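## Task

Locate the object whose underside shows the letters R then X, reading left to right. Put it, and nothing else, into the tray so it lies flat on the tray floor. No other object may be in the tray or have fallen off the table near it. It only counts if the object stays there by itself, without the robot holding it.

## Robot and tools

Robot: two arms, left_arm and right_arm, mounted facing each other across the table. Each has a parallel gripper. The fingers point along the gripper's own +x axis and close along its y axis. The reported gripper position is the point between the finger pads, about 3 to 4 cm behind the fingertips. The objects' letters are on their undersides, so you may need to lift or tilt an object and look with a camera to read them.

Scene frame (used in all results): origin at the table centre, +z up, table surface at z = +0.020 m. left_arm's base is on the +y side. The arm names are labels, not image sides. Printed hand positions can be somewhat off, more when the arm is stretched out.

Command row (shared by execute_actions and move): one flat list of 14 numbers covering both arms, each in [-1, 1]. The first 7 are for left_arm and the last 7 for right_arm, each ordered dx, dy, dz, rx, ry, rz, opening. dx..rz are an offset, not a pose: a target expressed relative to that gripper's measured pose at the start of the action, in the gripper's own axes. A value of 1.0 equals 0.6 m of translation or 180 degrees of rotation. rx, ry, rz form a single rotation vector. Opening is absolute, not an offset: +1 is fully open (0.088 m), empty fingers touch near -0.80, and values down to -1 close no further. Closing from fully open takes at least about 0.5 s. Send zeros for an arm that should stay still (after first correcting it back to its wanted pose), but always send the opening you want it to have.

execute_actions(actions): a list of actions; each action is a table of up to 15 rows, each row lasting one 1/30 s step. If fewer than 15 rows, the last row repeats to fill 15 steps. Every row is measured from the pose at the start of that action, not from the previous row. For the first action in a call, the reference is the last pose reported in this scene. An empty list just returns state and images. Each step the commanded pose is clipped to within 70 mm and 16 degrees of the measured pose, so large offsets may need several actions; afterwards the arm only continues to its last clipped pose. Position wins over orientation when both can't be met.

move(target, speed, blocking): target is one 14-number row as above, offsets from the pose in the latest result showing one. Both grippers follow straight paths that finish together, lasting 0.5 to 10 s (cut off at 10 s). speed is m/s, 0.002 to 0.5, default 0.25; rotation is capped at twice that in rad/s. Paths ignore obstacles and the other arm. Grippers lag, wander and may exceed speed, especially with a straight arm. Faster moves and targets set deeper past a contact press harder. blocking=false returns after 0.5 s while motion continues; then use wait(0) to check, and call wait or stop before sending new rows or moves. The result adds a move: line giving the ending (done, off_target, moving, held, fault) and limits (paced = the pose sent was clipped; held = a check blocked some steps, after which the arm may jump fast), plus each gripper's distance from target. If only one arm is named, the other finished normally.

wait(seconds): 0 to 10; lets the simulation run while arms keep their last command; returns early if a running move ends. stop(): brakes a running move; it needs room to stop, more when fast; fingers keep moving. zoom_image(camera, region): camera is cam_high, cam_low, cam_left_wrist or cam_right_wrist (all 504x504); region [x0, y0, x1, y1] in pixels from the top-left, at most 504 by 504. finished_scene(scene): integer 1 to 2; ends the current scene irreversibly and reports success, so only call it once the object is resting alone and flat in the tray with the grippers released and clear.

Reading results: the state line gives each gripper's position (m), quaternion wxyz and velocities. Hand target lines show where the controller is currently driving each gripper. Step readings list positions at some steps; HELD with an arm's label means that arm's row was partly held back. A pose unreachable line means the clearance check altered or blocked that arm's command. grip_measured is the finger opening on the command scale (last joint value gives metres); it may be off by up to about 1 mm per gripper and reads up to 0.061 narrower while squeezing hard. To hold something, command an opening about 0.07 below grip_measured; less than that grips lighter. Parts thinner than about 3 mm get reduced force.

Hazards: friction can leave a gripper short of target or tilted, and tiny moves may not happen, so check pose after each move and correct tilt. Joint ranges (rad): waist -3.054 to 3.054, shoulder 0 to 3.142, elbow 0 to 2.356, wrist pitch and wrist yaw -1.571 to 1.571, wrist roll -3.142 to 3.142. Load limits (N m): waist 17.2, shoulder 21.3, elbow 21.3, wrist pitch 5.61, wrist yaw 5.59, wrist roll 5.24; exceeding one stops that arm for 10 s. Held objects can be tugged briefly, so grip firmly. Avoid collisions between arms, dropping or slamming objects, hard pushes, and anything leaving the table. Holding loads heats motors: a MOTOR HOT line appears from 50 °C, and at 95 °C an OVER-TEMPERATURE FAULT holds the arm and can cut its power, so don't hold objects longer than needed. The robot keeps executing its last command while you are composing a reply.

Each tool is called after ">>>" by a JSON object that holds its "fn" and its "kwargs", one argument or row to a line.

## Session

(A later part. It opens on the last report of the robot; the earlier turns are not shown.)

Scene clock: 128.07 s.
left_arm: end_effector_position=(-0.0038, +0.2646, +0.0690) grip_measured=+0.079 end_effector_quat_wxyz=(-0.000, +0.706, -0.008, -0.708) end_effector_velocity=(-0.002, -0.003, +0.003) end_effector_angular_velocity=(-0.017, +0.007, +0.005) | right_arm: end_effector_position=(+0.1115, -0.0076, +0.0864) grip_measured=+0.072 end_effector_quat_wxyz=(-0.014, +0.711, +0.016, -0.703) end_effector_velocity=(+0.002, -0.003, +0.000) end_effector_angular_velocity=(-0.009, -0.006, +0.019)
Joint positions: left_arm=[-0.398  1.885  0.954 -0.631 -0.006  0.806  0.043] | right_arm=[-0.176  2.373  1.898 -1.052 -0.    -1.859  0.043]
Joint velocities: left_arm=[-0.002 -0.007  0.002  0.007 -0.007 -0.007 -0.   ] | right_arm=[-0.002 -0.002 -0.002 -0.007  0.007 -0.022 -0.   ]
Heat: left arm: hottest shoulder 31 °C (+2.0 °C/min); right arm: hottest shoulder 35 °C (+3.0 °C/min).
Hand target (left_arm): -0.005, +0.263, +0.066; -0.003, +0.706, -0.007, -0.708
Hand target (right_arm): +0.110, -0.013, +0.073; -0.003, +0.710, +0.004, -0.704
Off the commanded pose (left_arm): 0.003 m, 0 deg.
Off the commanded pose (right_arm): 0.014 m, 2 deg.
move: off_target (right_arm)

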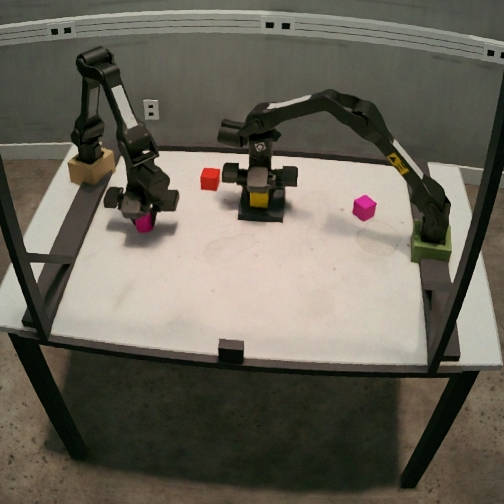

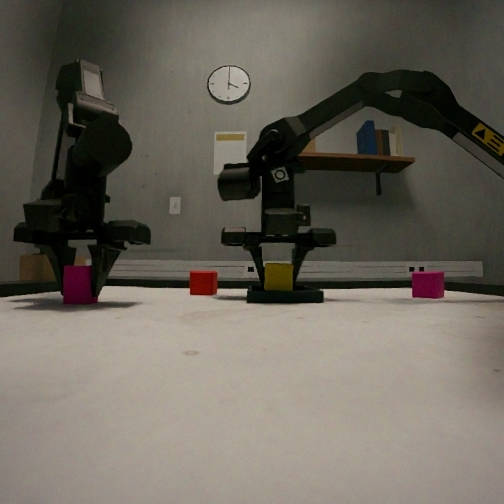

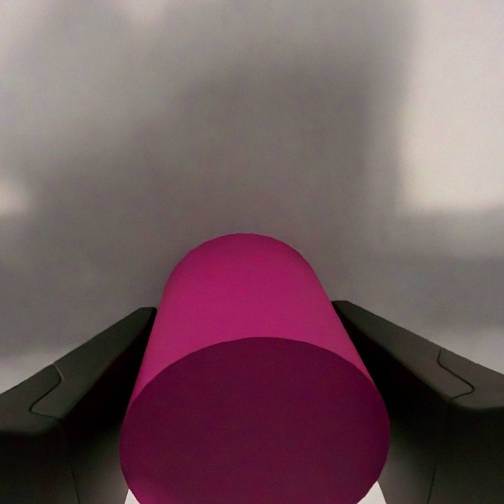

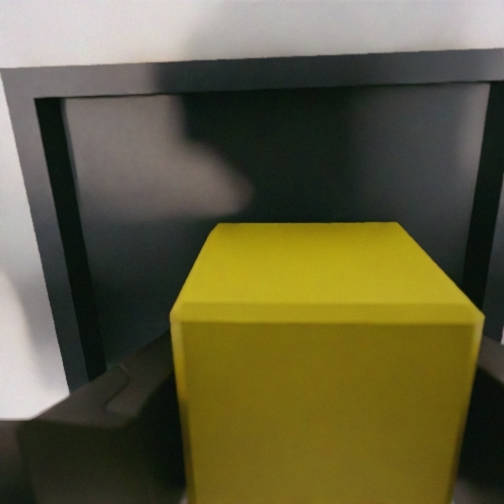

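>>> {"fn": "move", "kwargs": {
  "target": [0,0,0,0,0,0,0.6,0.03,0.018,0.006,0,0,0.016,-0.02],
  "speed": 0.03
}}

>>> {"fn": "move", "kwargs": {
  "target": [0,0,0,0,0,0,0.6,0,0,0,0,0,0,0.4]
}}

>>> {"fn": "move", "kwargs": {
  "target": [-0.12,0,0,0,0,0,0.6,-0.12,0,0,0,0,0,0.4],
  "speed": 0.12
}}

Scene clock: 139.17 s.
left_arm: end_effector_position=(-0.0038, +0.2644, +0.0689) grip_measured=+0.597 end_effector_quat_wxyz=(+0.000, +0.706, -0.008, -0.708) end_effector_velocity=(+0.003, -0.000, +0.000) end_effector_angular_velocity=(-0.010, -0.021, +0.005) | right_arm: end_effector_position=(+0.1104, -0.0125, +0.0802) grip_measured=+0.072 end_effector_quat_wxyz=(-0.008, +0.712, +0.010, -0.702) end_effector_velocity=(+0.002, -0.001, -0.001) end_effector_angular_velocity=(+0.004, +0.006, +0.000)
Joint positions: left_arm=[-0.397  1.885  0.954 -0.63  -0.006  0.806  0.068] | right_arm=[-0.174  2.373  1.874 -1.044  0.008 -1.856  0.043]
Joint velocities: left_arm=[-0.002 -0.002 -0.002 -0.007 -0.022 -0.007 -0.   ] | right_arm=[-0.007 -0.002 -0.007  0.007 -0.007 -0.007 -0.   ]
Heat: left arm: hottest shoulder 30 °C (+1.0 °C/min); right arm: hottest shoulder 36 °C (+5.0 °C/min).
Hand target (left_arm): -0.004, +0.265, +0.069; +0.000, +0.706, -0.008, -0.708
Hand target (right_arm): +0.108, -0.018, +0.068; +0.004, +0.712, -0.002, -0.703
Off the commanded pose (left_arm): 0.000 m, 0 deg.
Off the commanded pose (right_arm): 0.013 m, 2 deg.
move: off_target (right_arm)

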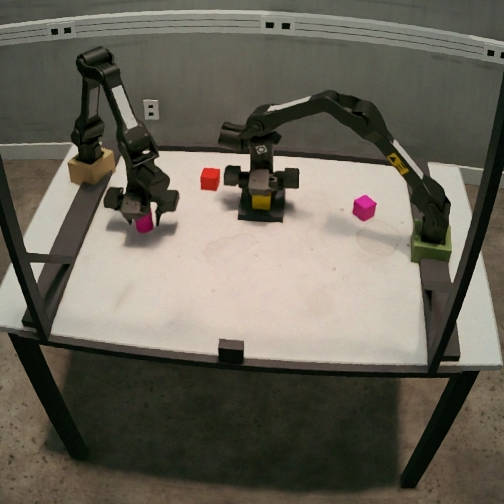

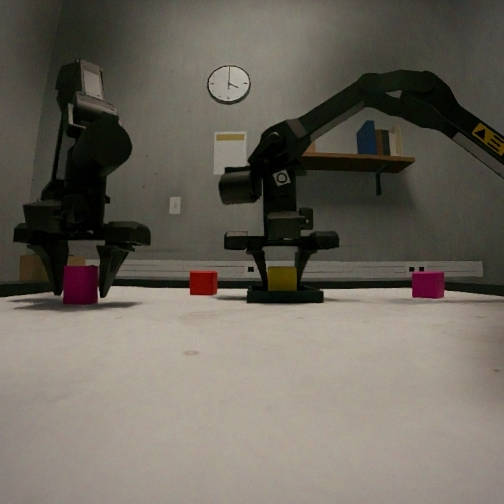

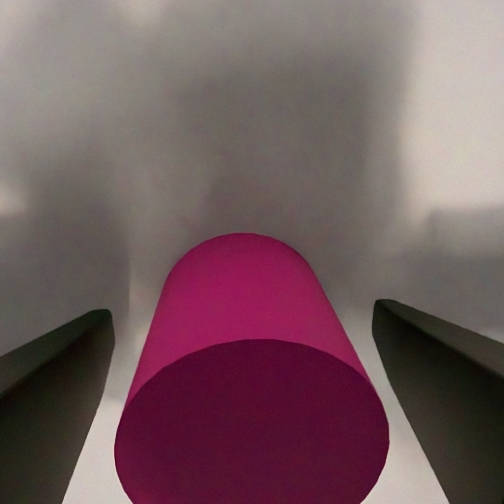

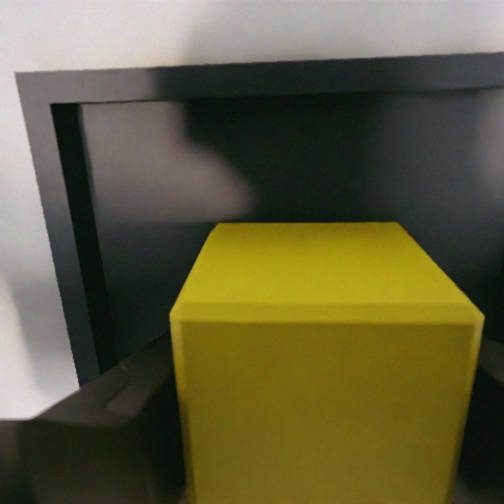

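Scene clock: 139.83 s.
left_arm: end_effector_position=(-0.0038, +0.2644, +0.0689) grip_measured=+0.597 end_effector_quat_wxyz=(+0.000, +0.706, -0.008, -0.708) end_effector_velocity=(+0.002, +0.001, +0.000) end_effector_angular_velocity=(+0.000, -0.010, +0.005) | right_arm: end_effector_position=(+0.1104, -0.0125, +0.0802) grip_measured=+0.395 end_effector_quat_wxyz=(-0.008, +0.712, +0.010, -0.702) end_effector_velocity=(+0.002, -0.003, +0.000) end_effector_angular_velocity=(-0.009, -0.005, -0.010)
Joint positions: left_arm=[-0.397  1.885  0.954 -0.63  -0.006  0.806  0.068] | right_arm=[-0.174  2.373  1.874 -1.044  0.008 -1.856  0.058]
Joint velocities: left_arm=[-0.002 -0.002 -0.002 -0.007 -0.007 -0.007 -0.   ] | right_arm=[-0.002 -0.002 -0.002 -0.007  0.007  0.007  0.001]
Heat: left arm: hottest shoulder 30 °C (+1.0 °C/min); right arm: hottest shoulder 36 °C (+5.0 °C/min).
Hand target (left_arm): -0.004, +0.264, +0.069; +0.000, +0.706, -0.008, -0.708
Hand target (right_arm): +0.110, -0.013, +0.080; -0.008, +0.712, +0.010, -0.702
Off the commanded pose (left_arm): 0.000 m, 0 deg.
Off the commanded pose (right_arm): 0.000 m, 0 deg.
move: done

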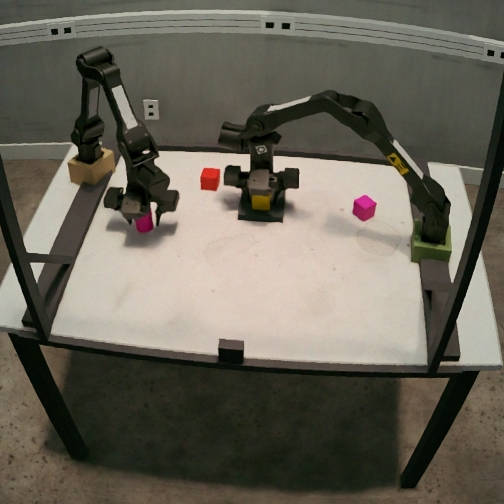

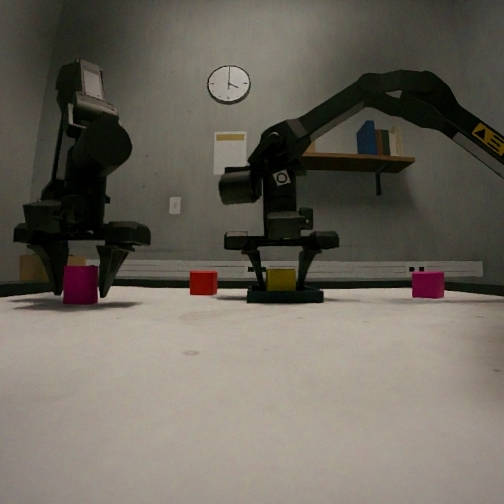

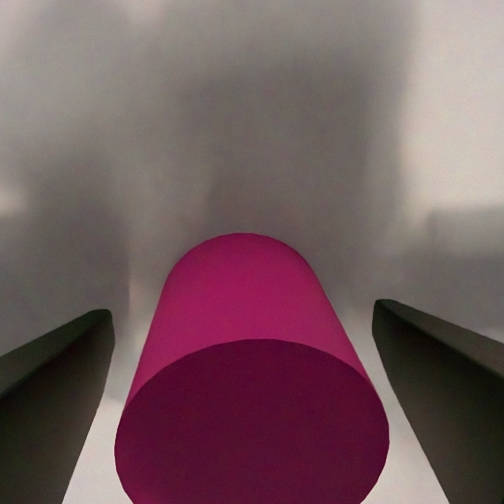

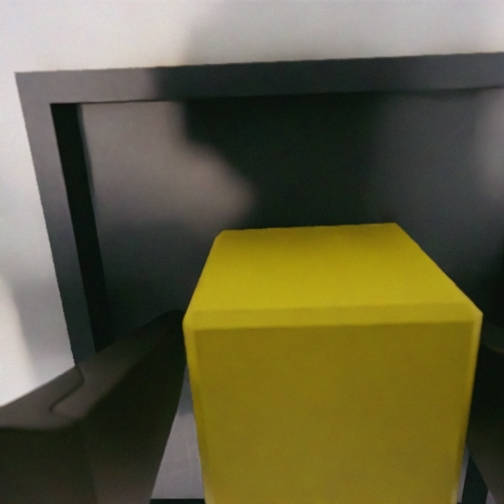

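Scene clock: 140.93 s.
left_arm: end_effector_position=(+0.0004, +0.2687, +0.1338) grip_measured=+0.597 end_effector_quat_wxyz=(-0.006, +0.712, -0.002, -0.702) end_effector_velocity=(-0.004, +0.000, +0.003) end_effector_angular_velocity=(-0.000, +0.010, +0.000) | right_arm: end_effector_position=(+0.1093, -0.0163, +0.1454) grip_measured=+0.397 end_effector_quat_wxyz=(-0.002, +0.711, +0.004, -0.703) end_effector_velocity=(-0.000, -0.001, +0.005) end_effector_angular_velocity=(-0.000, +0.008, -0.010)
Joint positions: left_arm=[-0.397  1.746  1.078 -0.917 -0.006  0.806  0.068] | right_arm=[-0.174  2.327  2.055 -1.288  0.008 -1.856  0.058]
Joint velocities: left_arm=[-0.007 -0.002  0.012 -0.007  0.007 -0.007 -0.   ] | right_arm=[-0.002 -0.002  0.017 -0.022 -0.007  0.007 -0.   ]
Heat: left arm: hottest shoulder 31 °C (+2.0 °C/min); right arm: hottest shoulder 37 °C (+6.0 °C/min).
Hand target (left_arm): -0.003, +0.265, +0.141; +0.000, +0.706, -0.008, -0.708
Hand target (right_arm): +0.109, -0.014, +0.152; -0.008, +0.712, +0.010, -0.702
Off the commanded pose (left_arm): 0.009 m, 1 deg.
Off the commanded pose (right_arm): 0.007 m, 1 deg.
move: off_target (left_arm)

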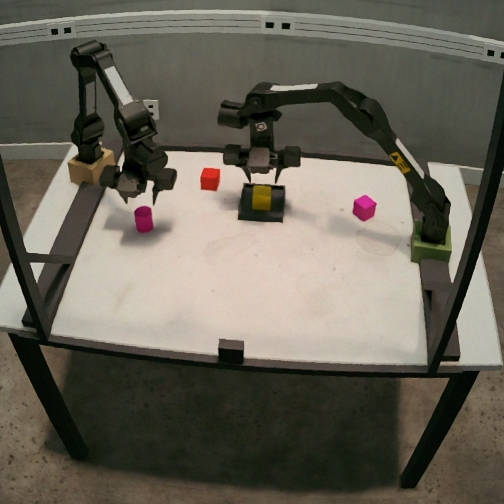

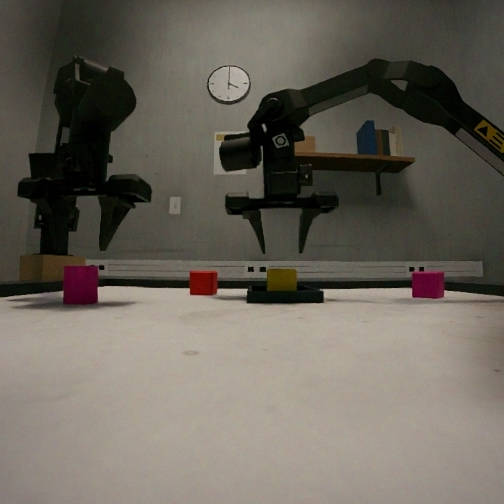

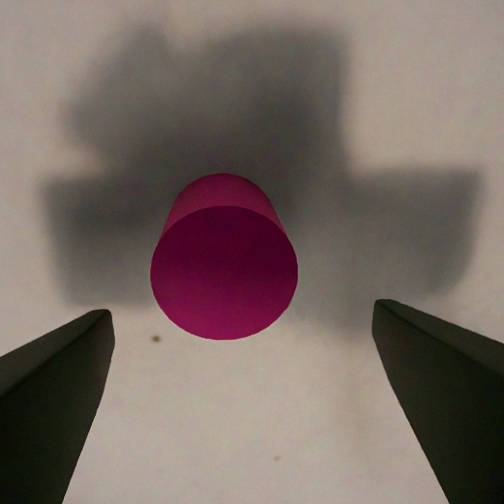

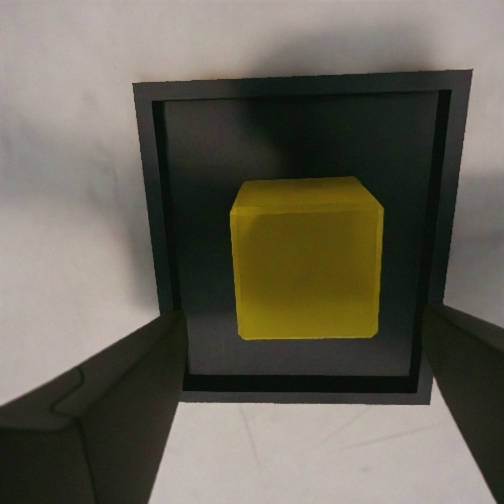

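>>> {"fn": "finished_scene", "kwargs": {
  "scene": 1
}}

The scene is finished: the task was done.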